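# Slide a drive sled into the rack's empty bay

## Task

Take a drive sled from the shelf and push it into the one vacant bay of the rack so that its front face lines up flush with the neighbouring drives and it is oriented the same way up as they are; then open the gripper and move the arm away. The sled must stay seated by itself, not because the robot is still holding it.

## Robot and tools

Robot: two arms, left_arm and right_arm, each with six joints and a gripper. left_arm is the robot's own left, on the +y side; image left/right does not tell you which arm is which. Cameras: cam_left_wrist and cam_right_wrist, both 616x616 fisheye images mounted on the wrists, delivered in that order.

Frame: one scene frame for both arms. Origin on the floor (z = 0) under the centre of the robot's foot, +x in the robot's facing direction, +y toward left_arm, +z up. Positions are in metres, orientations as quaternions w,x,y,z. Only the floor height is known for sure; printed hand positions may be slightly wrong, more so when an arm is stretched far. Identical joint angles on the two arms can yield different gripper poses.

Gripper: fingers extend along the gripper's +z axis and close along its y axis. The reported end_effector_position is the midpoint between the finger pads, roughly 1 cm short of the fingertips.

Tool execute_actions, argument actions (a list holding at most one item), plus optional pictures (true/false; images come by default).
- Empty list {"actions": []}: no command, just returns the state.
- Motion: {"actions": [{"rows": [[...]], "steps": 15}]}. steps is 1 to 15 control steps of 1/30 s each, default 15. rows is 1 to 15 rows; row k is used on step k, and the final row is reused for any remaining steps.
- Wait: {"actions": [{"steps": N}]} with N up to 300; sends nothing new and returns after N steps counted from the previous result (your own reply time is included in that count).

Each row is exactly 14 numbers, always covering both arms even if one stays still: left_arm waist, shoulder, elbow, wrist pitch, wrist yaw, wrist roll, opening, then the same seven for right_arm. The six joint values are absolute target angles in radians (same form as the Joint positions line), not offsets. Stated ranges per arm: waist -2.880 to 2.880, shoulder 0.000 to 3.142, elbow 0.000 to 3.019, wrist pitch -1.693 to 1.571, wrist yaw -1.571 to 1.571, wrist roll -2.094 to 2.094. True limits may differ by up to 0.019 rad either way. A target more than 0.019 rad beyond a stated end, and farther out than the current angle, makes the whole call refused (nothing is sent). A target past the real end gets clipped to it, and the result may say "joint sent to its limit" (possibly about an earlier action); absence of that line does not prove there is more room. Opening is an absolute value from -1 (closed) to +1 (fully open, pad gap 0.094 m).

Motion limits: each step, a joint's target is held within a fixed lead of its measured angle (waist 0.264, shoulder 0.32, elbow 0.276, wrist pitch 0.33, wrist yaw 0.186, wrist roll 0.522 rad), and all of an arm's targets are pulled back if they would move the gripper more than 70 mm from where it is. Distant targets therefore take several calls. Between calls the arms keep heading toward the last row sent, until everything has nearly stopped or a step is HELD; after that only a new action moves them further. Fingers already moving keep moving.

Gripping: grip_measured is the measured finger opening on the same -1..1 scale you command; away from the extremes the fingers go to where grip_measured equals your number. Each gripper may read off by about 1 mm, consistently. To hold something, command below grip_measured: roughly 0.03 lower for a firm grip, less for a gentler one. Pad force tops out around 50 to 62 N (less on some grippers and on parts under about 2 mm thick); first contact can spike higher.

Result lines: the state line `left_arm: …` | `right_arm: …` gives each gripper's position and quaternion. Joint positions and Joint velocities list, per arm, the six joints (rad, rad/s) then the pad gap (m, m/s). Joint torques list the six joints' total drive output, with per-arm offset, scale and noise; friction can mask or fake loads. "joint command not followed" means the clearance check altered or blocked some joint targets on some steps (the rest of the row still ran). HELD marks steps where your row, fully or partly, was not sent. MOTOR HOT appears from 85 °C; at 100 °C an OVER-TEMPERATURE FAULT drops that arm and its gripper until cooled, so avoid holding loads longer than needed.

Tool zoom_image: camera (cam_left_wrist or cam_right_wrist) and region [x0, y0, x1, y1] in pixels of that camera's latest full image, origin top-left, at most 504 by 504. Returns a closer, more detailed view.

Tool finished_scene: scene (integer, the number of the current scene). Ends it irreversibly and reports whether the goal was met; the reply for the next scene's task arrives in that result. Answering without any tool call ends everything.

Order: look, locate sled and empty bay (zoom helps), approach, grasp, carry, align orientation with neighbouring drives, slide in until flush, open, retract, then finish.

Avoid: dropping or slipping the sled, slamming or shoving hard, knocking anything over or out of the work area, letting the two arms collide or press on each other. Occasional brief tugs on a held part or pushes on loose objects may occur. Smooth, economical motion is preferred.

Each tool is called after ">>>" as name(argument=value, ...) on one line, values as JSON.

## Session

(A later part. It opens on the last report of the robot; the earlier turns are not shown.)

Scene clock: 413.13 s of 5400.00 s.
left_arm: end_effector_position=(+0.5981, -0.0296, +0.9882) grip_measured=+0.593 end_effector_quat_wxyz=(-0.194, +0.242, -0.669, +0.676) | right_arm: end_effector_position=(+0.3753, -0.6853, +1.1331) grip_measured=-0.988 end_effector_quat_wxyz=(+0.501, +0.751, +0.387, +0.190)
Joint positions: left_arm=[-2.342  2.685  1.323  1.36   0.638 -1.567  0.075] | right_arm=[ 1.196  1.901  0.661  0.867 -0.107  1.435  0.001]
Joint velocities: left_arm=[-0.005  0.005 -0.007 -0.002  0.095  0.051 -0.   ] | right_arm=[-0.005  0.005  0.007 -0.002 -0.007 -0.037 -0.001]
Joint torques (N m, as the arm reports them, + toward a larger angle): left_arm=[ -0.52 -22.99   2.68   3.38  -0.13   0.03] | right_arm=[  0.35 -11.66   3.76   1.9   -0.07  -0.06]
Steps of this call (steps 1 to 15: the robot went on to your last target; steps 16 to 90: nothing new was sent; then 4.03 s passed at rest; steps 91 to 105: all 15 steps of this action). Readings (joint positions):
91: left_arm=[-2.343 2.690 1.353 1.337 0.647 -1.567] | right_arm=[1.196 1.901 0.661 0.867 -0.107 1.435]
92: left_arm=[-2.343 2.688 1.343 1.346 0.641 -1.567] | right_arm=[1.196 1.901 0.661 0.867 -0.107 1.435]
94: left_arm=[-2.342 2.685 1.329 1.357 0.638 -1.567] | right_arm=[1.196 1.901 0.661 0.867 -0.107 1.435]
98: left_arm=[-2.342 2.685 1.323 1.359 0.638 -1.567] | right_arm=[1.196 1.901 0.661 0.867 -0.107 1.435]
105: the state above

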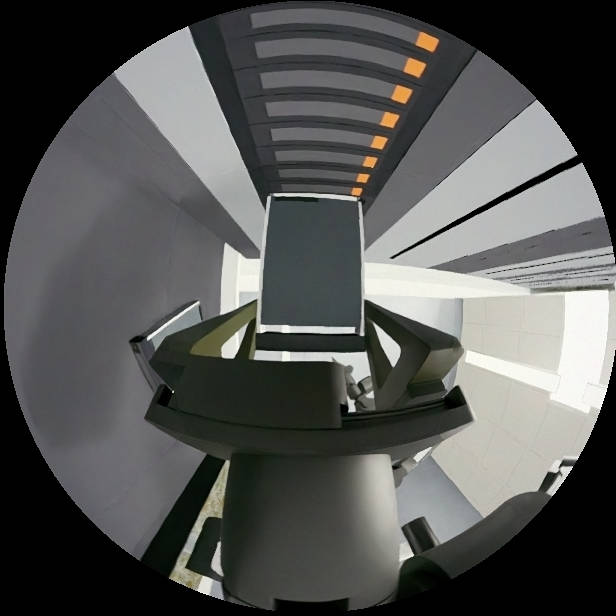

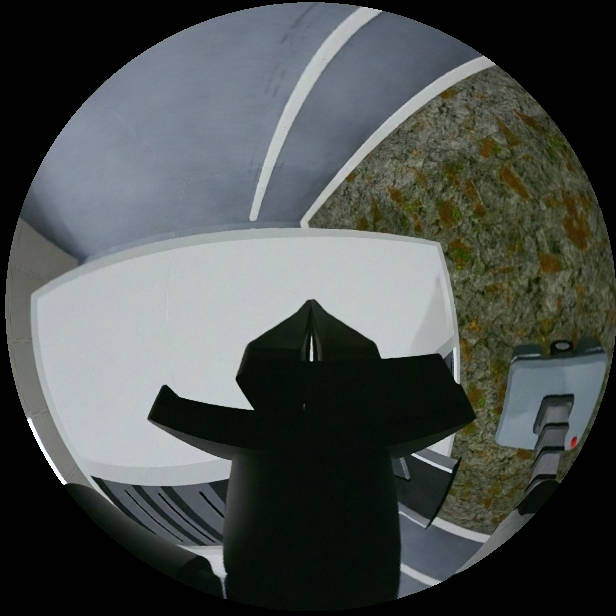

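>>> execute_actions(actions=[{"rows":[[-2.335,2.635,1.325,1.39,0.64,-1.57,0.55,1.2,1.9,0.66,0.87,-0.109,1.435,-1],[-2.335,2.635,1.325,1.39,0.64,-1.57,0.55,1.2,1.9,0.66,0.87,-0.109,1.435,-1],[-2.335,2.635,1.325,1.39,0.64,-1.57,0.55,1.2,1.9,0.66,0.87,-0.109,1.435,-1],[-2.335,2.635,1.325,1.39,0.64,-1.57,0.55,1.2,1.9,0.66,0.87,-0.109,1.435,-1],[-2.335,2.635,1.325,1.39,0.64,-1.57,0.55,1.2,1.9,0.66,0.87,-0.109,1.435,-1],[-2.335,2.635,1.35,1.36,0.64,-1.57,0.55,1.2,1.9,0.66,0.87,-0.109,1.435,-1],[-2.335,2.635,1.36,1.35,0.64,-1.57,0.55,1.2,1.9,0.66,0.87,-0.109,1.435,-1],[-2.335,2.635,1.37,1.345,0.64,-1.57,0.55,1.2,1.9,0.66,0.87,-0.109,1.435,-1],[-2.335,2.635,1.38,1.34,0.64,-1.57,0.55,1.2,1.9,0.66,0.87,-0.109,1.435,-1],[-2.335,2.635,1.39,1.335,0.64,-1.57,0.55,1.2,1.9,0.66,0.87,-0.109,1.435,-1]],"steps":15}])

>>> zoom_image(camera="cam_left_wrist", region=[240,150,400,250])

Scene clock: 426.73 s of 5400.00 s.
left_arm: end_effector_position=(+0.6065, -0.0330, +0.9981) grip_measured=+0.593 end_effector_quat_wxyz=(-0.194, +0.235, -0.667, +0.679) | right_arm: end_effector_position=(+0.3753, -0.6853, +1.1331) grip_measured=-0.988 end_effector_quat_wxyz=(+0.501, +0.751, +0.387, +0.190)
Joint positions: left_arm=[-2.342  2.671  1.339  1.344  0.646 -1.568  0.075] | right_arm=[ 1.196  1.901  0.661  0.867 -0.107  1.435  0.001]
Joint velocities: left_arm=[-0.015 -0.005  0.007  0.002 -0.037 -0.037 -0.   ] | right_arm=[ 0.005 -0.005 -0.002 -0.017 -0.037  0.007 -0.   ]
Joint torques (N m, as the arm reports them, + toward a larger angle): left_arm=[ -0.76 -23.2    5.96   1.63  -0.28   0.05] | right_arm=[  0.49 -11.39   3.75   1.93  -0.07  -0.05]
Steps of this call (steps 1 to 15: the robot went on to your last target; steps 16 to 90: nothing new was sent; then 10.10 s passed at rest; steps 91 to 105: all 15 steps of this action). Readings (joint positions):
91: left_arm=[-2.342 2.684 1.323 1.360 0.638 -1.567] | right_arm=[1.196 1.901 0.661 0.867 -0.107 1.435]
92: left_arm=[-2.342 2.683 1.323 1.360 0.638 -1.567] | right_arm=[1.196 1.901 0.661 0.867 -0.107 1.435]
94: left_arm=[-2.342 2.679 1.323 1.360 0.638 -1.567] | right_arm=[1.196 1.901 0.661 0.867 -0.107 1.435]
98: left_arm=[-2.342 2.671 1.326 1.358 0.638 -1.567] | right_arm=[1.196 1.901 0.661 0.867 -0.107 1.435]
105: the state above

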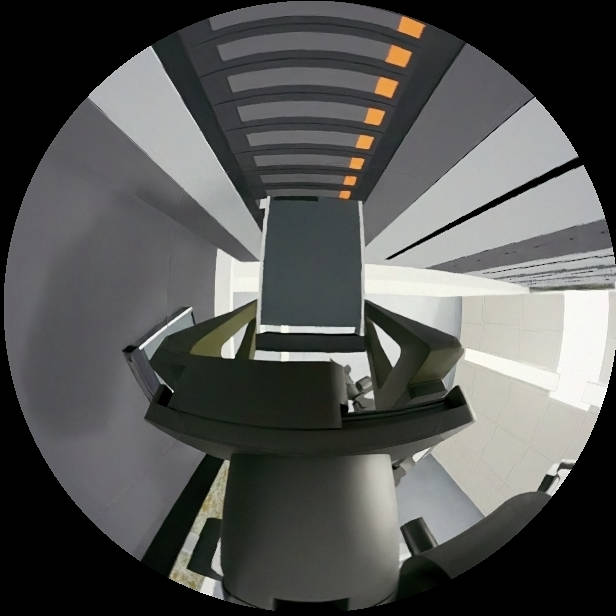

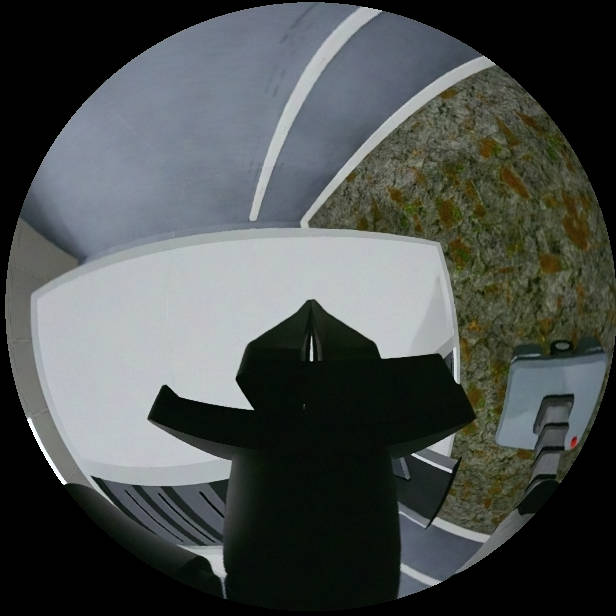

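Region (240, 150, 400, 250) of cam_left_wrist's 616x616 image, scaled by 3.150, with more detail than that image has; it fills the top 315 rows of this view, and the rest is white.

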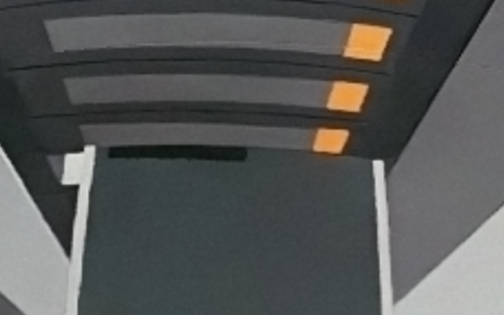

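>>> execute_actions(actions=[{"rows":[[-2.335,2.645,1.355,1.345,0.64,-1.57,0.55,1.2,1.9,0.66,0.87,-0.109,1.435,-1],[-2.335,2.65,1.355,1.345,0.64,-1.57,0.55,1.2,1.9,0.66,0.87,-0.109,1.435,-1],[-2.335,2.655,1.355,1.345,0.64,-1.57,0.55,1.2,1.9,0.66,0.87,-0.109,1.435,-1],[-2.335,2.66,1.36,1.345,0.64,-1.57,0.55,1.2,1.9,0.66,0.87,-0.109,1.435,-1],[-2.335,2.665,1.365,1.345,0.64,-1.57,0.55,1.2,1.9,0.66,0.87,-0.109,1.435,-1],[-2.335,2.668,1.375,1.345,0.64,-1.57,0.55,1.2,1.9,0.66,0.87,-0.109,1.435,-1]],"steps":15}])

>>> zoom_image(camera="cam_left_wrist", region=[240,150,400,250])

Scene clock: 437.97 s of 5400.00 s.
left_arm: end_effector_position=(+0.6064, -0.0330, +0.9981) grip_measured=+0.593 end_effector_quat_wxyz=(-0.194, +0.235, -0.667, +0.679) | right_arm: end_effector_position=(+0.3753, -0.6853, +1.1331) grip_measured=-0.988 end_effector_quat_wxyz=(+0.501, +0.751, +0.387, +0.190)
Joint positions: left_arm=[-2.342  2.671  1.339  1.344  0.647 -1.568  0.075] | right_arm=[ 1.196  1.901  0.661  0.867 -0.107  1.435  0.001]
Joint velocities: left_arm=[-0.015  0.005 -0.007  0.007  0.007 -0.081  0.   ] | right_arm=[-0.005 -0.015 -0.022 -0.012  0.051  0.081  0.   ]
Joint torques (N m, as the arm reports them, + toward a larger angle): left_arm=[ -0.51 -20.48   5.07   2.07  -0.33   0.05] | right_arm=[  0.57 -11.41   3.74   1.94  -0.08  -0.06]
Steps of this call (steps 1 to 15: the robot went on to your last target; steps 16 to 90: nothing new was sent; then 7.73 s passed at rest; steps 91 to 105: all 15 steps of this action). Readings (joint positions):
91: left_arm=[-2.342 2.671 1.339 1.344 0.647 -1.568] | right_arm=[1.196 1.901 0.661 0.867 -0.107 1.435]
92: left_arm=[-2.342 2.671 1.339 1.344 0.647 -1.568] | right_arm=[1.196 1.901 0.661 0.867 -0.107 1.435]
94: left_arm=[-2.342 2.671 1.339 1.344 0.647 -1.568] | right_arm=[1.196 1.901 0.661 0.867 -0.107 1.435]
98: left_arm=[-2.342 2.671 1.339 1.344 0.647 -1.568] | right_arm=[1.196 1.901 0.661 0.867 -0.107 1.435]
105: the state above

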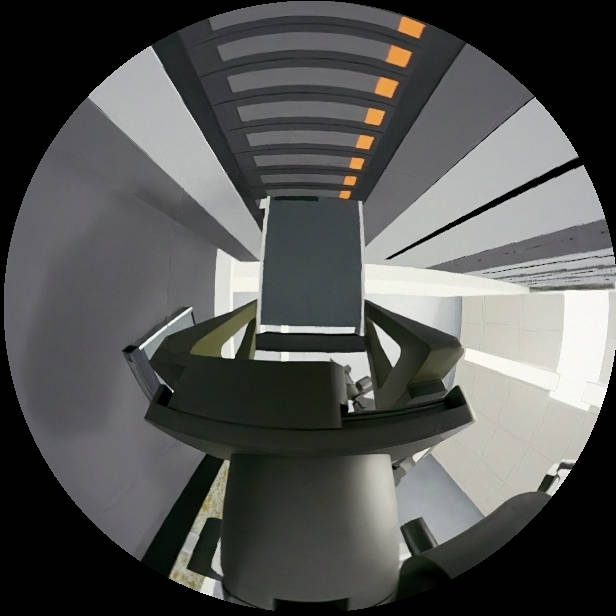

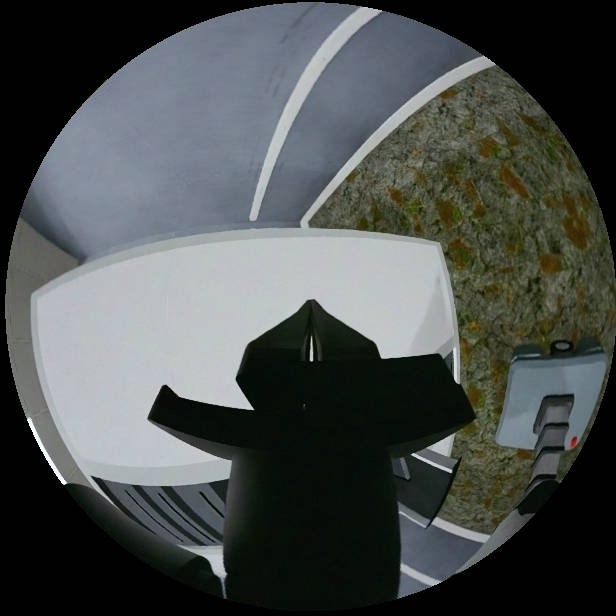

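Region (240, 150, 400, 250) of cam_left_wrist's 616x616 image, scaled by 3.150, with more detail than that image has; it fills the top 315 rows of this view, and the rest is white.

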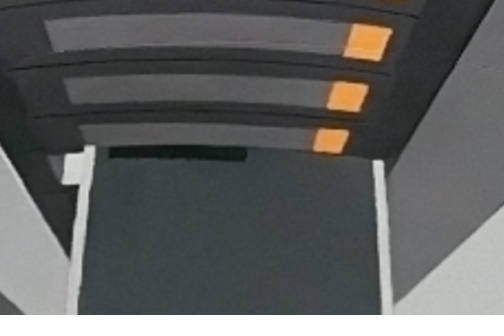

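Shoulder stays stuck by friction; unloading the push and commanding it a bit further down.

>>> execute_actions(actions=[{"rows":[[-2.335,2.672,1.335,1.35,0.64,-1.57,0.55,1.2,1.9,0.66,0.87,-0.109,1.435,-1],[-2.335,2.676,1.335,1.35,0.64,-1.57,0.55,1.2,1.9,0.66,0.87,-0.109,1.435,-1],[-2.335,2.68,1.335,1.35,0.64,-1.57,0.55,1.2,1.9,0.66,0.87,-0.109,1.435,-1],[-2.335,2.684,1.335,1.35,0.64,-1.57,0.55,1.2,1.9,0.66,0.87,-0.109,1.435,-1]],"steps":15}])

>>> zoom_image(camera="cam_left_wrist", region=[240,150,400,250])

Scene clock: 444.97 s of 5400.00 s.
left_arm: end_effector_position=(+0.6013, -0.0315, +0.9867) grip_measured=+0.593 end_effector_quat_wxyz=(-0.190, +0.242, -0.671, +0.675) | right_arm: end_effector_position=(+0.3753, -0.6853, +1.1331) grip_measured=-0.988 end_effector_quat_wxyz=(+0.501, +0.751, +0.387, +0.190)
Joint positions: left_arm=[-2.342  2.687  1.337  1.344  0.643 -1.568  0.075] | right_arm=[ 1.196  1.901  0.661  0.867 -0.107  1.435  0.001]
Joint velocities: left_arm=[ 0.005 -0.015  0.002  0.012 -0.051  0.022 -0.001] | right_arm=[-0.005  0.005 -0.002 -0.017  0.007  0.007 -0.   ]
Joint torques (N m, as the arm reports them, + toward a larger angle): left_arm=[ -0.65 -21.15   2.53   2.3   -0.14   0.04] | right_arm=[  0.51 -11.39   3.78   1.88  -0.09  -0.07]
Steps of this call (steps 1 to 15: the robot went on to your last target; steps 16 to 90: nothing new was sent; then 3.50 s passed at rest; steps 91 to 105: all 15 steps of this action). Readings (joint positions):
91: left_arm=[-2.342 2.671 1.338 1.344 0.646 -1.568] | right_arm=[1.196 1.901 0.661 0.867 -0.107 1.435]
92: left_arm=[-2.342 2.671 1.337 1.344 0.645 -1.568] | right_arm=[1.196 1.901 0.661 0.867 -0.107 1.435]
94: left_arm=[-2.342 2.673 1.337 1.344 0.643 -1.568] | right_arm=[1.196 1.901 0.661 0.867 -0.107 1.435]
98: left_arm=[-2.342 2.681 1.337 1.344 0.643 -1.568] | right_arm=[1.196 1.901 0.661 0.867 -0.107 1.435]
105: the state above

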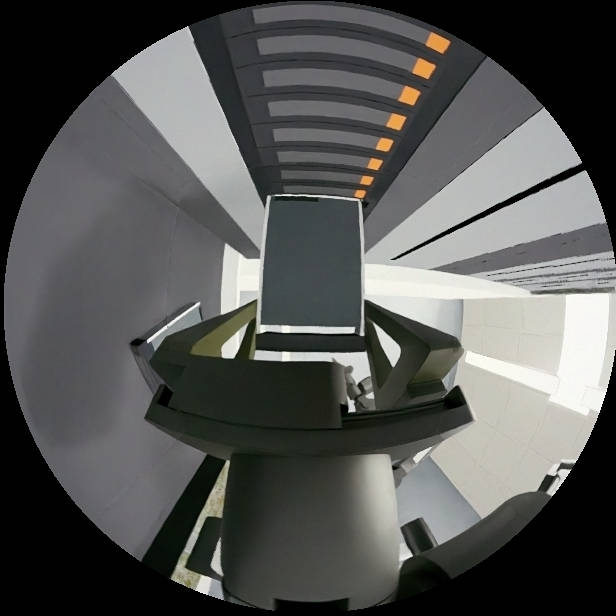

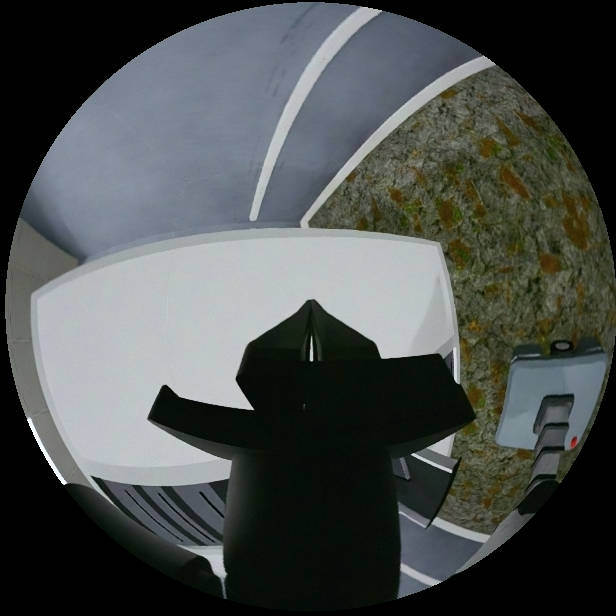

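Region (240, 150, 400, 250) of cam_left_wrist's 616x616 image, scaled by 3.150, with more detail than that image has; it fills the top 315 rows of this view, and the rest is white.

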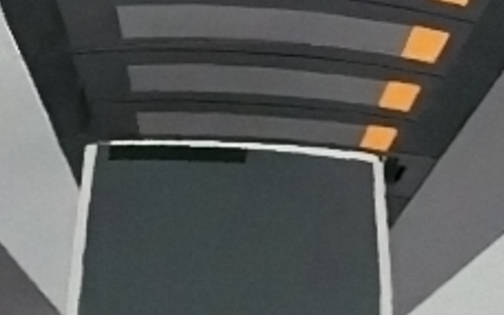

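>>> execute_actions(actions=[{"rows":[[-2.335,2.68,1.35,1.35,0.64,-1.57,0.55,1.2,1.9,0.66,0.87,-0.109,1.435,-1],[-2.335,2.68,1.36,1.35,0.64,-1.57,0.55,1.2,1.9,0.66,0.87,-0.109,1.435,-1],[-2.335,2.68,1.365,1.35,0.64,-1.57,0.55,1.2,1.9,0.66,0.87,-0.109,1.435,-1],[-2.335,2.68,1.37,1.35,0.64,-1.57,0.55,1.2,1.9,0.66,0.87,-0.109,1.435,-1],[-2.335,2.68,1.375,1.35,0.64,-1.57,0.55,1.2,1.9,0.66,0.87,-0.109,1.435,-1],[-2.335,2.68,1.38,1.35,0.64,-1.57,0.55,1.2,1.9,0.66,0.87,-0.109,1.435,-1],[-2.335,2.68,1.385,1.35,0.64,-1.57,0.55,1.2,1.9,0.66,0.87,-0.109,1.435,-1],[-2.335,2.68,1.39,1.35,0.64,-1.57,0.55,1.2,1.9,0.66,0.87,-0.109,1.435,-1]],"steps":15}])

>>> zoom_image(camera="cam_left_wrist", region=[240,150,400,250])

Scene clock: 455.53 s of 5400.00 s.
left_arm: end_effector_position=(+0.6063, -0.0331, +0.9905) grip_measured=+0.593 end_effector_quat_wxyz=(-0.193, +0.238, -0.668, +0.679) | right_arm: end_effector_position=(+0.3753, -0.6853, +1.1331) grip_measured=-0.988 end_effector_quat_wxyz=(+0.501, +0.751, +0.387, +0.190)
Joint positions: left_arm=[-2.342  2.688  1.351  1.344  0.645 -1.57   0.075] | right_arm=[ 1.196  1.901  0.661  0.867 -0.107  1.435  0.001]
Joint velocities: left_arm=[-0.015 -0.005  0.007  0.002 -0.022  0.022  0.001] | right_arm=[-0.005 -0.005  0.002  0.012  0.007  0.007 -0.   ]
Joint torques (N m, as the arm reports them, + toward a larger angle): left_arm=[ -0.06 -20.88   5.19   2.38  -0.24   0.07] | right_arm=[  0.48 -11.44   3.77   1.91  -0.08  -0.05]
Steps of this call (steps 1 to 15: the robot went on to your last target; steps 16 to 90: nothing new was sent; then 7.07 s passed at rest; steps 91 to 105: all 15 steps of this action). Readings (joint positions):
91: left_arm=[-2.342 2.687 1.337 1.344 0.643 -1.568] | right_arm=[1.196 1.901 0.661 0.867 -0.107 1.435]
92: left_arm=[-2.342 2.687 1.337 1.344 0.643 -1.568] | right_arm=[1.196 1.901 0.661 0.867 -0.107 1.435]
94: left_arm=[-2.342 2.687 1.337 1.344 0.643 -1.568] | right_arm=[1.196 1.901 0.661 0.867 -0.107 1.435]
98: left_arm=[-2.342 2.687 1.345 1.344 0.643 -1.568] | right_arm=[1.196 1.901 0.661 0.867 -0.107 1.435]
105: the state above

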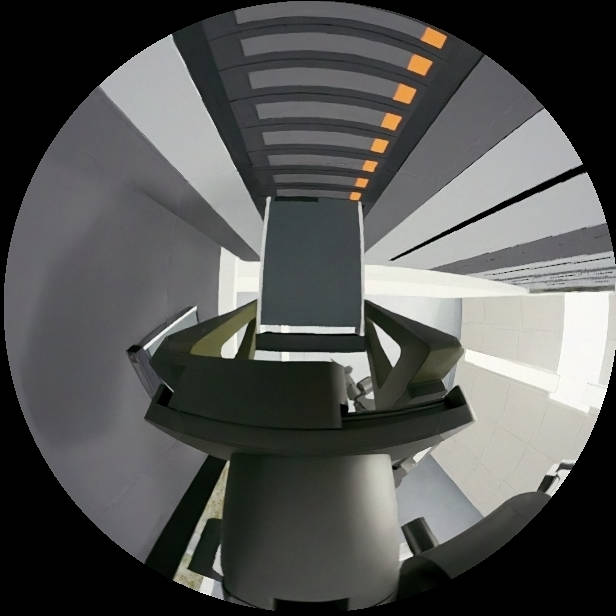

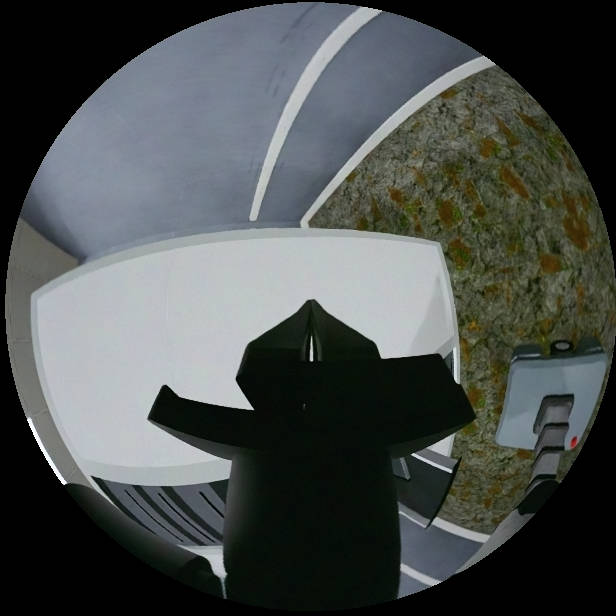

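Region (240, 150, 400, 250) of cam_left_wrist's 616x616 image, scaled by 3.150, with more detail than that image has; it fills the top 315 rows of this view, and the rest is white.

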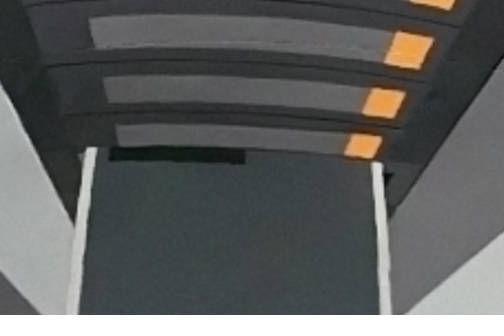

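>>> execute_actions(actions=[{"rows":[[-2.335,2.68,1.345,1.35,0.64,-1.6,0.55,1.2,1.9,0.66,0.87,-0.109,1.435,-1],[-2.335,2.68,1.345,1.35,0.64,-1.62,0.55,1.2,1.9,0.66,0.87,-0.109,1.435,-1]],"steps":15}])

>>> zoom_image(camera="cam_left_wrist", region=[240,150,400,250])

Scene clock: 466.00 s of 5400.00 s.
left_arm: end_effector_position=(+0.6047, -0.0321, +0.9890) grip_measured=+0.593 end_effector_quat_wxyz=(-0.179, +0.253, -0.664, +0.681) | right_arm: end_effector_position=(+0.3753, -0.6853, +1.1331) grip_measured=-0.988 end_effector_quat_wxyz=(+0.501, +0.751, +0.387, +0.190)
Joint positions: left_arm=[-2.342  2.688  1.346  1.344  0.643 -1.609  0.075] | right_arm=[ 1.196  1.901  0.661  0.867 -0.107  1.435  0.001]
Joint velocities: left_arm=[ 0.015 -0.005 -0.012  0.002 -0.051 -0.037 -0.   ] | right_arm=[-0.015  0.024 -0.002 -0.002 -0.037  0.022 -0.001]
Joint torques (N m, as the arm reports them, + toward a larger angle): left_arm=[ -0.48 -20.52   2.62   2.31  -0.14  -0.03] | right_arm=[  0.61 -11.46   3.73   1.88  -0.07  -0.07]
Steps of this call (steps 1 to 15: the robot went on to your last target; steps 16 to 90: nothing new was sent; then 6.97 s passed at rest; steps 91 to 105: all 15 steps of this action). Readings (joint positions):
91: left_arm=[-2.342 2.688 1.350 1.344 0.645 -1.573] | right_arm=[1.196 1.901 0.661 0.867 -0.107 1.435]
92: left_arm=[-2.342 2.688 1.349 1.344 0.644 -1.580] | right_arm=[1.196 1.901 0.661 0.867 -0.107 1.435]
94: left_arm=[-2.342 2.688 1.347 1.344 0.643 -1.591] | right_arm=[1.196 1.901 0.661 0.867 -0.107 1.435]
98: left_arm=[-2.342 2.688 1.346 1.344 0.643 -1.602] | right_arm=[1.196 1.901 0.661 0.867 -0.107 1.435]
105: the state above

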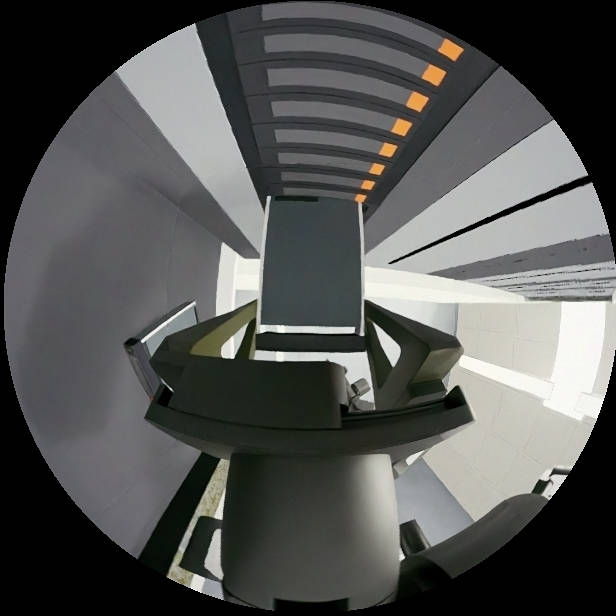

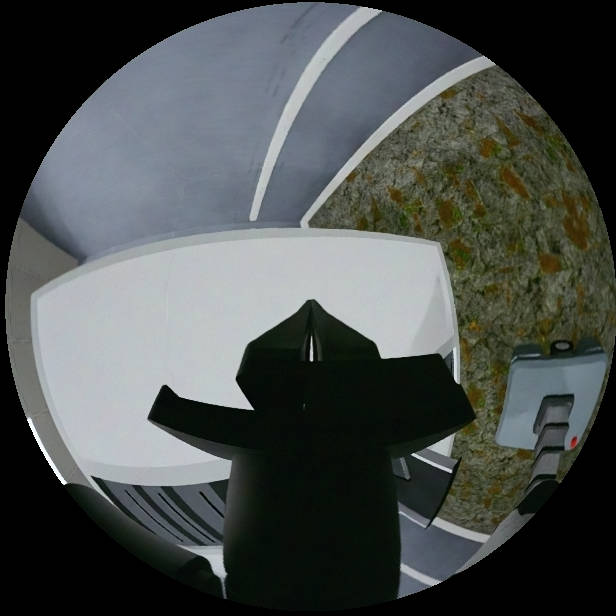

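Region (240, 150, 400, 250) of cam_left_wrist's 616x616 image, scaled by 3.150, with more detail than that image has; it fills the top 315 rows of this view, and the rest is white.

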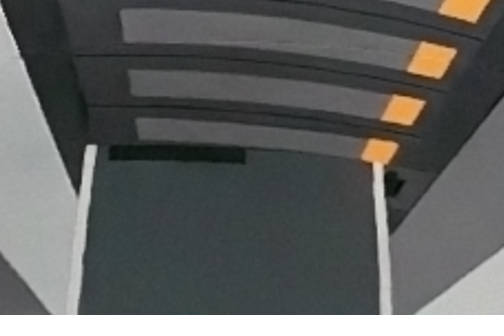

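>>> execute_actions(actions=[{"rows":[[-2.345,2.68,1.335,1.35,0.637,-1.555,0.55,1.2,1.9,0.66,0.87,-0.109,1.435,-1],[-2.348,2.68,1.335,1.35,0.637,-1.555,0.55,1.2,1.9,0.66,0.87,-0.109,1.435,-1],[-2.351,2.68,1.335,1.35,0.637,-1.555,0.55,1.2,1.9,0.66,0.87,-0.109,1.435,-1],[-2.354,2.68,1.335,1.35,0.637,-1.555,0.55,1.2,1.9,0.66,0.87,-0.109,1.435,-1]],"steps":15}], pictures=false)

Scene clock: 477.50 s of 5400.00 s.
left_arm: end_effector_position=(+0.6009, -0.0312, +0.9860) grip_measured=+0.593 end_effector_quat_wxyz=(-0.189, +0.245, -0.670, +0.675) | right_arm: end_effector_position=(+0.3753, -0.6853, +1.1331) grip_measured=-0.988 end_effector_quat_wxyz=(+0.501, +0.751, +0.387, +0.190)
Joint positions: left_arm=[-2.343  2.688  1.335  1.344  0.64  -1.573  0.075] | right_arm=[ 1.196  1.901  0.661  0.867 -0.107  1.435  0.001]
Joint velocities: left_arm=[-0.005 -0.005 -0.012  0.002 -0.051  0.051 -0.001] | right_arm=[ 0.015 -0.005 -0.007 -0.027 -0.066 -0.066 -0.   ]
Joint torques (N m, as the arm reports them, + toward a larger angle): left_arm=[ -2.17 -20.75   2.54   2.32  -0.14   0.26] | right_arm=[  0.31 -11.43   3.73   1.88  -0.07  -0.07]
Steps of this call (steps 1 to 15: the robot went on to your last target; steps 16 to 90: nothing new was sent; then 8.00 s passed at rest; steps 91 to 105: all 15 steps of this action). Readings (joint positions):
91: left_arm=[-2.342 2.688 1.345 1.344 0.641 -1.604] | right_arm=[1.196 1.901 0.661 0.867 -0.107 1.435]
92: left_arm=[-2.342 2.688 1.343 1.344 0.641 -1.597] | right_arm=[1.196 1.901 0.661 0.867 -0.107 1.435]
94: left_arm=[-2.342 2.688 1.339 1.344 0.640 -1.588] | right_arm=[1.196 1.901 0.661 0.867 -0.107 1.435]
98: left_arm=[-2.343 2.688 1.335 1.344 0.640 -1.578] | right_arm=[1.196 1.901 0.661 0.867 -0.107 1.435]
105: the state above

>>> execute_actions(actions=[{"rows":[[-2.357,2.68,1.335,1.35,0.637,-1.56,0.55,1.2,1.9,0.66,0.87,-0.109,1.435,-1],[-2.358,2.68,1.335,1.35,0.637,-1.56,0.55,1.2,1.9,0.66,0.87,-0.109,1.435,-1],[-2.359,2.68,1.335,1.35,0.637,-1.56,0.55,1.2,1.9,0.66,0.87,-0.109,1.435,-1],[-2.36,2.68,1.335,1.35,0.637,-1.56,0.55,1.2,1.9,0.66,0.87,-0.109,1.435,-1],[-2.36,2.68,1.335,1.35,0.637,-1.56,0.55,1.2,1.9,0.66,0.87,-0.109,1.435,-1],[-2.355,2.68,1.355,1.35,0.637,-1.57,0.55,1.2,1.9,0.66,0.87,-0.109,1.435,-1],[-2.355,2.68,1.365,1.35,0.637,-1.57,0.55,1.2,1.9,0.66,0.87,-0.109,1.435,-1],[-2.355,2.68,1.372,1.35,0.637,-1.57,0.55,1.2,1.9,0.66,0.87,-0.109,1.435,-1],[-2.355,2.68,1.379,1.35,0.637,-1.57,0.55,1.2,1.9,0.66,0.87,-0.109,1.435,-1],[-2.355,2.68,1.386,1.35,0.637,-1.57,0.55,1.2,1.9,0.66,0.87,-0.109,1.435,-1],[-2.355,2.68,1.393,1.35,0.637,-1.57,0.55,1.2,1.9,0.66,0.87,-0.109,1.435,-1]],"steps":15}])

>>> zoom_image(camera="cam_left_wrist", region=[240,150,400,250])

Scene clock: 487.80 s of 5400.00 s.
left_arm: end_effector_position=(+0.6063, -0.0365, +0.9914) grip_measured=+0.593 end_effector_quat_wxyz=(-0.192, +0.237, -0.667, +0.680) | right_arm: end_effector_position=(+0.3753, -0.6853, +1.1331) grip_measured=-0.988 end_effector_quat_wxyz=(+0.501, +0.751, +0.387, +0.190)
Joint positions: left_arm=[-2.348  2.688  1.355  1.344  0.642 -1.573  0.075] | right_arm=[ 1.196  1.901  0.661  0.867 -0.107  1.435  0.001]
Joint velocities: left_arm=[-0.015  0.015  0.012 -0.007 -0.007  0.022 -0.   ] | right_arm=[-0.005  0.015  0.002  0.007  0.066 -0.051 -0.001]
Joint torques (N m, as the arm reports them, + toward a larger angle): left_arm=[ -2.32 -21.17   5.25   2.43  -0.14   0.09] | right_arm=[  0.32 -11.46   3.82   1.92  -0.07  -0.06]
Steps of this call (steps 1 to 15: the robot went on to your last target; steps 16 to 90: nothing new was sent; then 6.80 s passed at rest; steps 91 to 105: all 15 steps of this action). Readings (joint positions):
91: left_arm=[-2.343 2.688 1.335 1.344 0.640 -1.571] | right_arm=[1.196 1.901 0.661 0.867 -0.107 1.435]
92: left_arm=[-2.343 2.688 1.335 1.344 0.640 -1.571] | right_arm=[1.196 1.901 0.661 0.867 -0.107 1.435]
94: left_arm=[-2.344 2.688 1.335 1.344 0.640 -1.571] | right_arm=[1.196 1.901 0.661 0.867 -0.107 1.435]
98: left_arm=[-2.347 2.688 1.336 1.344 0.640 -1.571] | right_arm=[1.196 1.901 0.661 0.867 -0.107 1.435]
105: the state above

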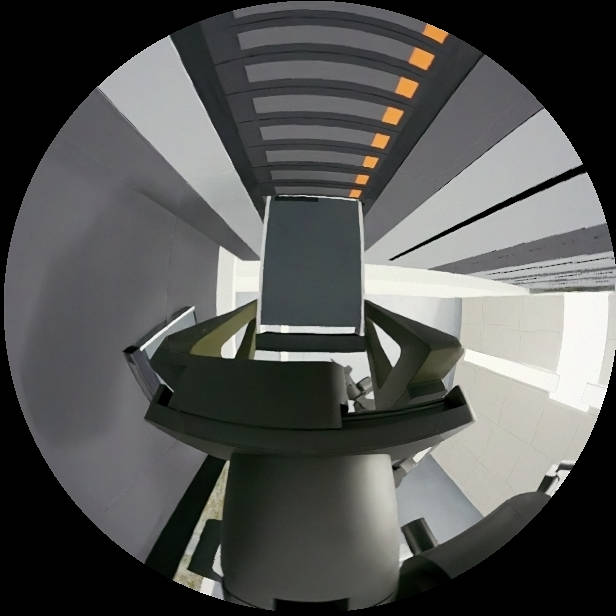

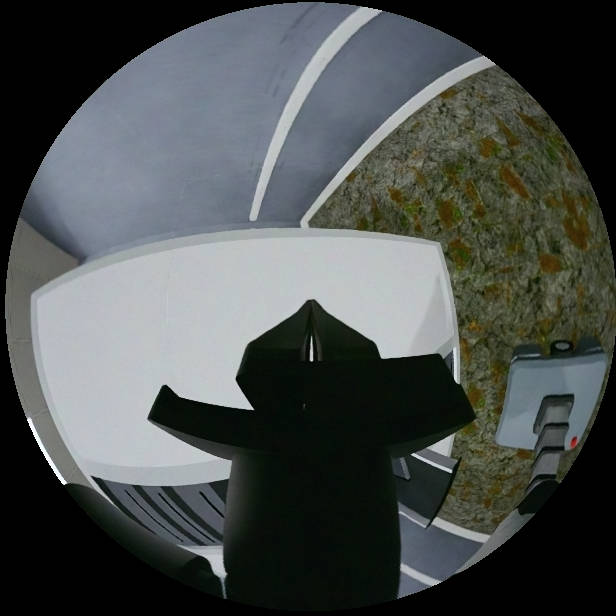

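Region (240, 150, 400, 250) of cam_left_wrist's 616x616 image, scaled by 3.150, with more detail than that image has; it fills the top 315 rows of this view, and the rest is white.

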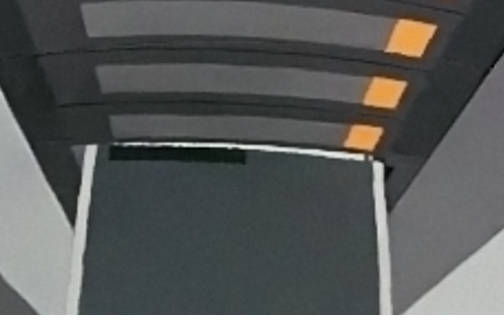

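>>> execute_actions(actions=[{"rows":[[-2.345,2.68,1.385,1.35,0.64,-1.57,0.55,1.2,1.9,0.66,0.87,-0.109,1.435,-1],[-2.342,2.68,1.385,1.35,0.64,-1.57,0.55,1.2,1.9,0.66,0.87,-0.109,1.435,-1],[-2.340,2.68,1.385,1.35,0.64,-1.57,0.55,1.2,1.9,0.66,0.87,-0.109,1.435,-1],[-2.338,2.68,1.385,1.35,0.64,-1.57,0.55,1.2,1.9,0.66,0.87,-0.109,1.435,-1],[-2.336,2.68,1.385,1.35,0.64,-1.57,0.55,1.2,1.9,0.66,0.87,-0.109,1.435,-1],[-2.335,2.68,1.385,1.35,0.64,-1.57,0.55,1.2,1.9,0.66,0.87,-0.109,1.435,-1],[-2.334,2.68,1.385,1.35,0.64,-1.57,0.55,1.2,1.9,0.66,0.87,-0.109,1.435,-1],[-2.333,2.68,1.385,1.35,0.64,-1.57,0.55,1.2,1.9,0.66,0.87,-0.109,1.435,-1],[-2.332,2.68,1.385,1.35,0.64,-1.57,0.55,1.2,1.9,0.66,0.87,-0.109,1.435,-1],[-2.331,2.68,1.385,1.35,0.64,-1.57,0.55,1.2,1.9,0.66,0.87,-0.109,1.435,-1],[-2.33,2.68,1.385,1.35,0.64,-1.57,0.55,1.2,1.9,0.66,0.87,-0.109,1.435,-1],[-2.329,2.68,1.385,1.35,0.64,-1.57,0.55,1.2,1.9,0.66,0.87,-0.109,1.435,-1],[-2.328,2.68,1.385,1.35,0.64,-1.57,0.55,1.2,1.9,0.66,0.87,-0.109,1.435,-1],[-2.327,2.68,1.385,1.35,0.64,-1.57,0.55,1.2,1.9,0.66,0.87,-0.109,1.435,-1],[-2.326,2.68,1.385,1.35,0.64,-1.57,0.55,1.2,1.9,0.66,0.87,-0.109,1.435,-1]],"steps":15}])

>>> zoom_image(camera="cam_left_wrist", region=[240,150,400,250])

Scene clock: 503.60 s of 5400.00 s.
left_arm: end_effector_position=(+0.6087, -0.0349, +0.9923) grip_measured=+0.593 end_effector_quat_wxyz=(-0.194, +0.238, -0.666, +0.680) | right_arm: end_effector_position=(+0.3753, -0.6853, +1.1331) grip_measured=-0.988 end_effector_quat_wxyz=(+0.501, +0.751, +0.387, +0.190)
Joint positions: left_arm=[-2.345  2.688  1.359  1.344  0.641 -1.573  0.075] | right_arm=[ 1.196  1.901  0.661  0.867 -0.107  1.435  0.001]
Joint velocities: left_arm=[ 0.005 -0.005 -0.002  0.002 -0.022  0.051  0.   ] | right_arm=[-0.005 -0.015  0.002 -0.007  0.022 -0.007 -0.   ]
Joint torques (N m, as the arm reports them, + toward a larger angle): left_arm=[  0.38 -21.13   4.49   2.35  -0.05   0.11] | right_arm=[  0.4  -11.32   3.8    1.93  -0.07  -0.06]
Steps of this call (steps 1 to 15: the robot went on to your last target; steps 16 to 90: nothing new was sent; then 12.30 s passed at rest; steps 91 to 105: all 15 steps of this action). Readings (joint positions):
91: left_arm=[-2.348 2.688 1.359 1.344 0.640 -1.573] | right_arm=[1.196 1.901 0.661 0.867 -0.107 1.435]
92: left_arm=[-2.348 2.688 1.359 1.344 0.640 -1.573] | right_arm=[1.196 1.901 0.661 0.867 -0.107 1.435]
94: left_arm=[-2.348 2.688 1.359 1.344 0.640 -1.573] | right_arm=[1.196 1.901 0.661 0.867 -0.107 1.435]
98: left_arm=[-2.347 2.688 1.359 1.344 0.640 -1.573] | right_arm=[1.196 1.901 0.661 0.867 -0.107 1.435]
105: the state above

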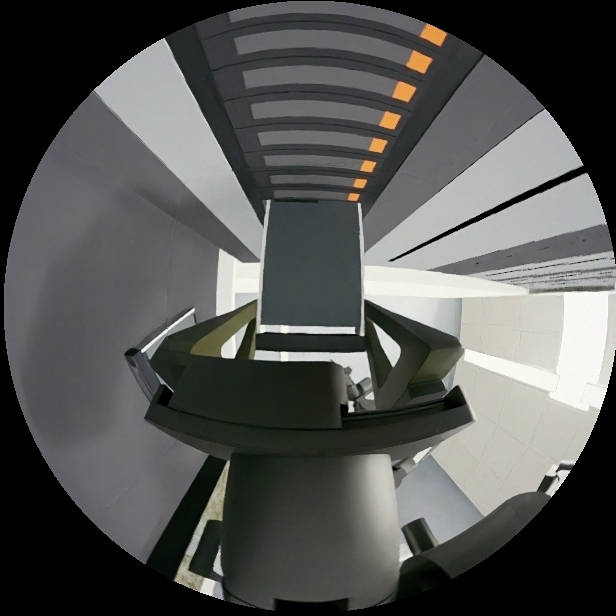

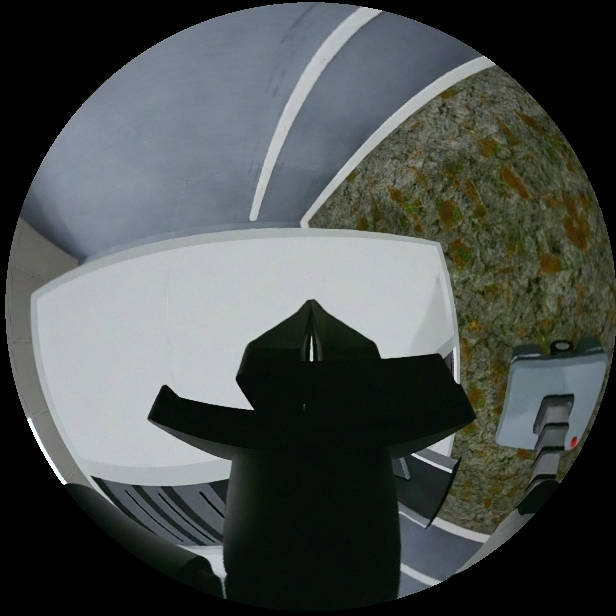

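Region (240, 150, 400, 250) of cam_left_wrist's 616x616 image, scaled by 3.150, with more detail than that image has; it fills the top 315 rows of this view, and the rest is white.

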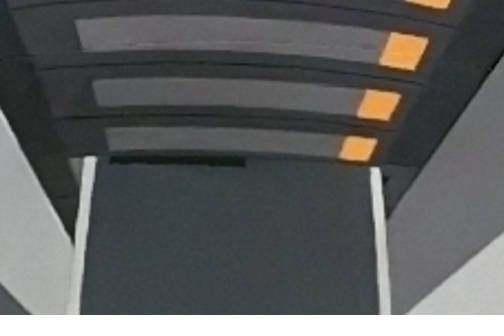

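>>> execute_actions(actions=[{"rows":[[-2.328,2.682,1.395,1.335,0.643,-1.57,0.55,1.2,1.9,0.66,0.87,-0.109,1.435,-1],[-2.326,2.684,1.405,1.325,0.645,-1.57,0.55,1.2,1.9,0.66,0.87,-0.109,1.435,-1],[-2.324,2.686,1.415,1.315,0.647,-1.57,0.55,1.2,1.9,0.66,0.87,-0.109,1.435,-1],[-2.322,2.688,1.425,1.305,0.649,-1.57,0.55,1.2,1.9,0.66,0.87,-0.109,1.435,-1],[-2.32,2.69,1.435,1.295,0.652,-1.57,0.55,1.2,1.9,0.66,0.87,-0.109,1.435,-1]],"steps":15}])

Scene clock: 512.47 s of 5400.00 s.
left_arm: end_effector_position=(+0.6215, -0.0349, +0.9906) grip_measured=+0.593 end_effector_quat_wxyz=(-0.189, +0.238, -0.669, +0.679) | right_arm: end_effector_position=(+0.3753, -0.6853, +1.1331) grip_measured=-0.988 end_effector_quat_wxyz=(+0.501, +0.751, +0.387, +0.190)
Joint positions: left_arm=[-2.336  2.694  1.398  1.301  0.657 -1.573  0.075] | right_arm=[ 1.196  1.901  0.661  0.867 -0.107  1.435  0.001]
Joint velocities: left_arm=[-0.005  0.005 -0.007 -0.017  0.022 -0.037  0.   ] | right_arm=[ 0.005 -0.005 -0.017  0.002  0.022  0.022 -0.   ]
Joint torques (N m, as the arm reports them, + toward a larger angle): left_arm=[  0.25 -20.93   5.42   1.76  -0.27   0.1 ] | right_arm=[  0.43 -11.62   3.76   1.89  -0.06  -0.06]
Steps of this call (steps 1 to 15: the robot went on to your last target; steps 16 to 90: nothing new was sent; then 5.37 s passed at rest; steps 91 to 105: all 15 steps of this action). Readings (joint positions):
91: left_arm=[-2.344 2.688 1.359 1.342 0.643 -1.573] | right_arm=[1.196 1.901 0.661 0.867 -0.107 1.435]
92: left_arm=[-2.343 2.688 1.360 1.340 0.644 -1.573] | right_arm=[1.196 1.901 0.661 0.867 -0.107 1.435]
94: left_arm=[-2.342 2.689 1.370 1.327 0.647 -1.573] | right_arm=[1.196 1.901 0.661 0.867 -0.107 1.435]
98: left_arm=[-2.336 2.693 1.397 1.301 0.657 -1.573] | right_arm=[1.196 1.901 0.661 0.867 -0.107 1.435]
105: the state above

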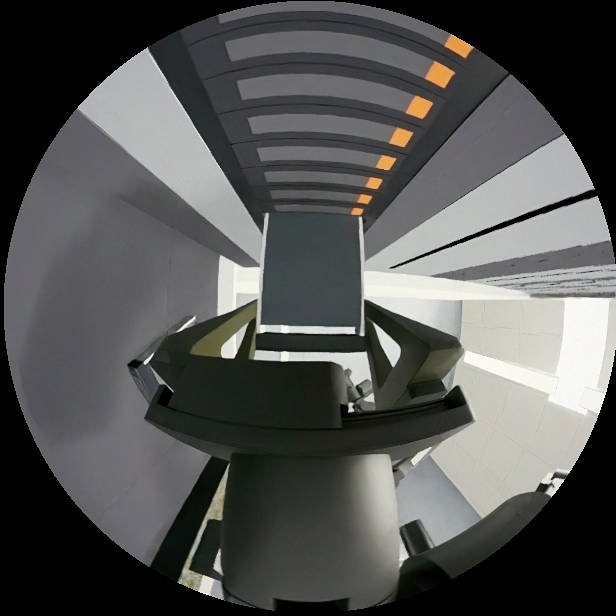

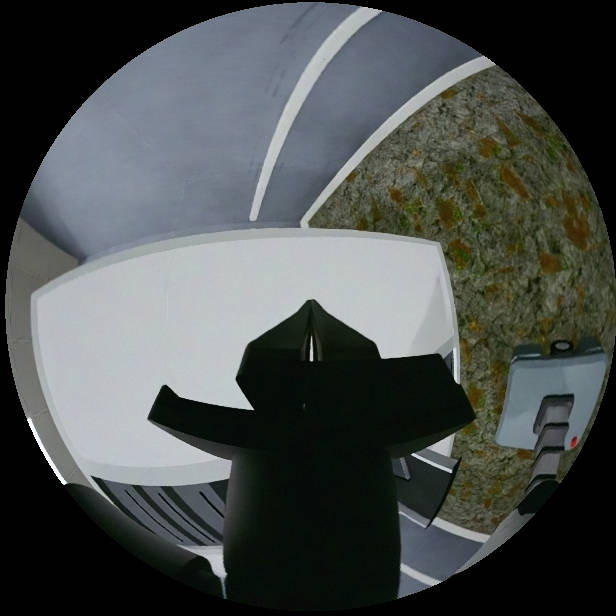

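Going in. Continuing with the same increments.

>>> execute_actions(actions=[{"rows":[[-2.318,2.691,1.443,1.287,0.654,-1.57,0.55,1.2,1.9,0.66,0.87,-0.109,1.435,-1],[-2.316,2.692,1.451,1.279,0.655,-1.57,0.55,1.2,1.9,0.66,0.87,-0.109,1.435,-1],[-2.315,2.693,1.459,1.271,0.656,-1.57,0.55,1.2,1.9,0.66,0.87,-0.109,1.435,-1],[-2.313,2.694,1.467,1.263,0.658,-1.57,0.55,1.2,1.9,0.66,0.87,-0.109,1.435,-1],[-2.312,2.696,1.475,1.255,0.659,-1.57,0.55,1.2,1.9,0.66,0.87,-0.109,1.435,-1],[-2.310,2.698,1.483,1.247,0.661,-1.57,0.55,1.2,1.9,0.66,0.87,-0.109,1.435,-1],[-2.308,2.70,1.491,1.239,0.663,-1.57,0.55,1.2,1.9,0.66,0.87,-0.109,1.435,-1],[-2.307,2.702,1.499,1.231,0.664,-1.57,0.55,1.2,1.9,0.66,0.87,-0.109,1.435,-1],[-2.305,2.704,1.507,1.223,0.666,-1.57,0.55,1.2,1.9,0.66,0.87,-0.109,1.435,-1],[-2.304,2.706,1.515,1.215,0.667,-1.57,0.55,1.2,1.9,0.66,0.87,-0.109,1.435,-1]],"steps":15}])

Scene clock: 522.20 s of 5400.00 s.
left_arm: end_effector_position=(+0.6391, -0.0370, +0.9905) grip_measured=+0.593 end_effector_quat_wxyz=(-0.179, +0.237, -0.671, +0.679) | right_arm: end_effector_position=(+0.3753, -0.6853, +1.1331) grip_measured=-0.988 end_effector_quat_wxyz=(+0.501, +0.751, +0.387, +0.190)
Joint positions: left_arm=[-2.327  2.701  1.455  1.242  0.681 -1.578  0.075] | right_arm=[ 1.196  1.901  0.661  0.867 -0.107  1.435  0.001]
Joint velocities: left_arm=[-0.005  0.005  0.012 -0.012 -0.022 -0.037 -0.001] | right_arm=[-0.015 -0.005  0.002  0.007 -0.066  0.022  0.   ]
Joint torques (N m, as the arm reports them, + toward a larger angle): left_arm=[  1.08 -21.07   7.05   0.8   -0.66   0.15] | right_arm=[  0.51 -11.68   3.78   1.84  -0.07  -0.05]
Steps of this call (steps 1 to 15: the robot went on to your last target; steps 16 to 90: nothing new was sent; then 6.23 s passed at rest; steps 91 to 105: all 15 steps of this action). Readings (joint positions):
91: left_arm=[-2.336 2.694 1.399 1.299 0.657 -1.573] | right_arm=[1.196 1.901 0.661 0.867 -0.107 1.435]
92: left_arm=[-2.336 2.694 1.402 1.295 0.657 -1.573] | right_arm=[1.196 1.901 0.661 0.867 -0.107 1.435]
94: left_arm=[-2.335 2.696 1.412 1.284 0.659 -1.573] | right_arm=[1.196 1.901 0.661 0.867 -0.107 1.435]
98: left_arm=[-2.330 2.699 1.437 1.260 0.672 -1.574] | right_arm=[1.196 1.901 0.661 0.867 -0.107 1.435]
105: the state above

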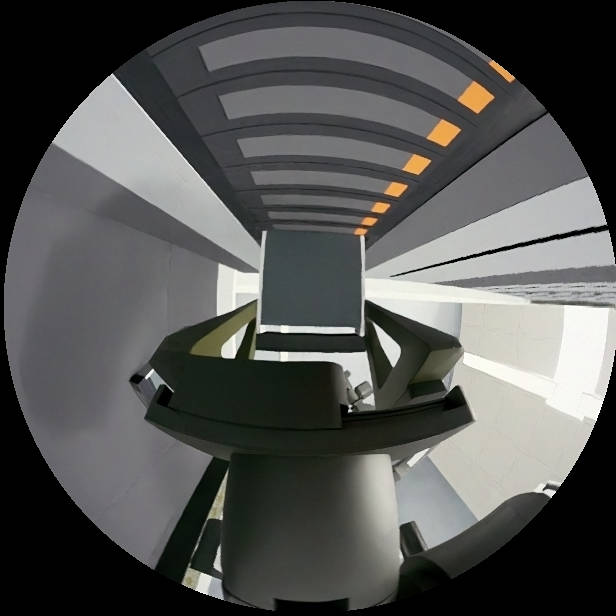

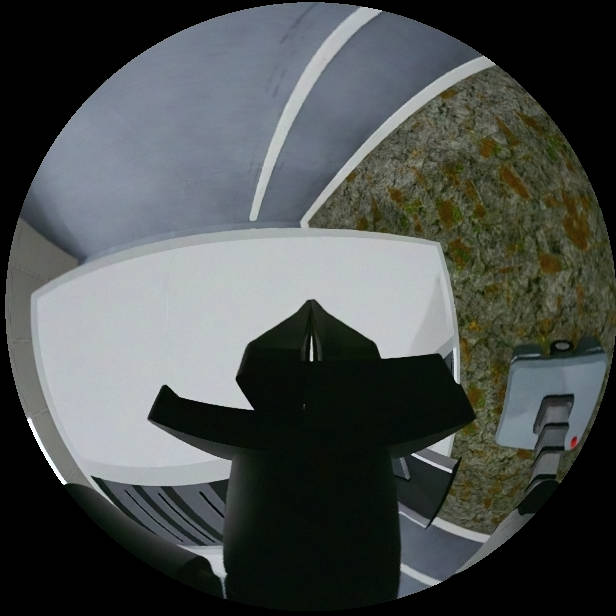

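>>> execute_actions(actions=[{"rows":[[-2.298,2.706,1.515,1.215,0.68,-1.575,0.55,1.2,1.9,0.66,0.87,-0.109,1.435,-1],[-2.294,2.706,1.515,1.212,0.685,-1.575,0.55,1.2,1.9,0.66,0.87,-0.109,1.435,-1],[-2.291,2.707,1.52,1.205,0.688,-1.575,0.55,1.2,1.9,0.66,0.87,-0.109,1.435,-1],[-2.289,2.708,1.527,1.198,0.69,-1.575,0.55,1.2,1.9,0.66,0.87,-0.109,1.435,-1],[-2.287,2.709,1.534,1.191,0.692,-1.575,0.55,1.2,1.9,0.66,0.87,-0.109,1.435,-1],[-2.285,2.71,1.541,1.184,0.694,-1.575,0.55,1.2,1.9,0.66,0.87,-0.109,1.435,-1],[-2.283,2.711,1.548,1.177,0.696,-1.575,0.55,1.2,1.9,0.66,0.87,-0.109,1.435,-1],[-2.281,2.712,1.555,1.17,0.698,-1.575,0.55,1.2,1.9,0.66,0.87,-0.109,1.435,-1],[-2.279,2.713,1.562,1.163,0.70,-1.575,0.55,1.2,1.9,0.66,0.87,-0.109,1.435,-1]],"steps":15}])

Scene clock: 532.83 s of 5400.00 s.
left_arm: end_effector_position=(+0.6507, -0.0379, +0.9920) grip_measured=+0.592 end_effector_quat_wxyz=(-0.164, +0.233, -0.674, +0.682) | right_arm: end_effector_position=(+0.3753, -0.6853, +1.1331) grip_measured=-0.988 end_effector_quat_wxyz=(+0.501, +0.751, +0.387, +0.190)
Joint positions: left_arm=[-2.317  2.705  1.499  1.194  0.72  -1.588  0.075] | right_arm=[ 1.196  1.901  0.661  0.867 -0.107  1.435  0.001]
Joint velocities: left_arm=[ 0.005  0.015  0.012 -0.002 -0.007  0.007 -0.001] | right_arm=[-0.005 -0.005  0.002  0.022 -0.007  0.037 -0.001]
Joint torques (N m, as the arm reports them, + toward a larger angle): left_arm=[  2.07 -21.     7.58   0.58  -0.96   0.22] | right_arm=[  0.31 -11.4    3.71   1.93  -0.07  -0.07]
Steps of this call (steps 1 to 15: the robot went on to your last target; steps 16 to 90: nothing new was sent; then 7.13 s passed at rest; steps 91 to 105: all 15 steps of this action). Readings (joint positions):
91: left_arm=[-2.326 2.701 1.456 1.241 0.684 -1.579] | right_arm=[1.196 1.901 0.661 0.867 -0.107 1.435]
92: left_arm=[-2.325 2.702 1.457 1.240 0.690 -1.579] | right_arm=[1.196 1.901 0.661 0.867 -0.107 1.435]
94: left_arm=[-2.321 2.702 1.461 1.235 0.704 -1.580] | right_arm=[1.196 1.901 0.661 0.867 -0.107 1.435]
98: left_arm=[-2.318 2.702 1.475 1.218 0.718 -1.582] | right_arm=[1.196 1.901 0.661 0.867 -0.107 1.435]
105: the state above

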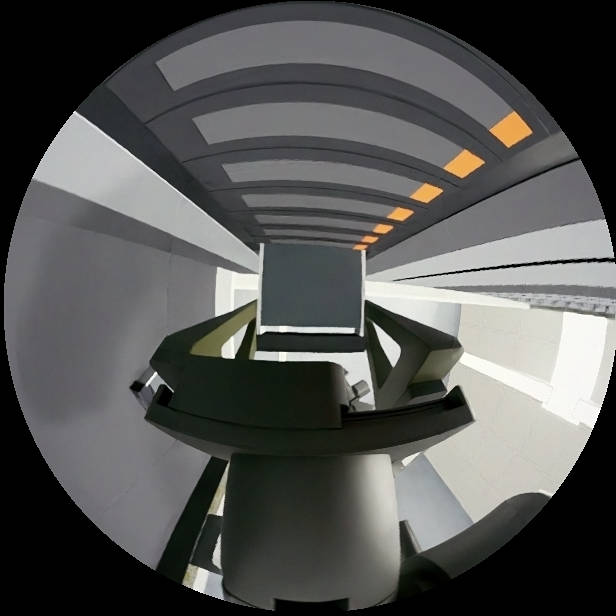

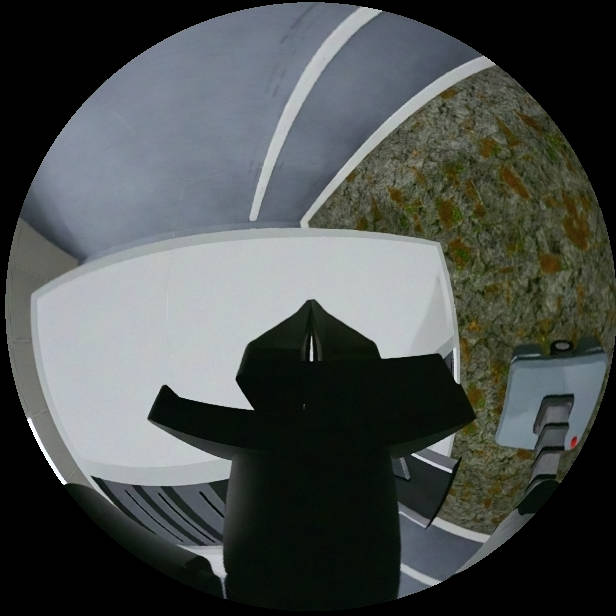

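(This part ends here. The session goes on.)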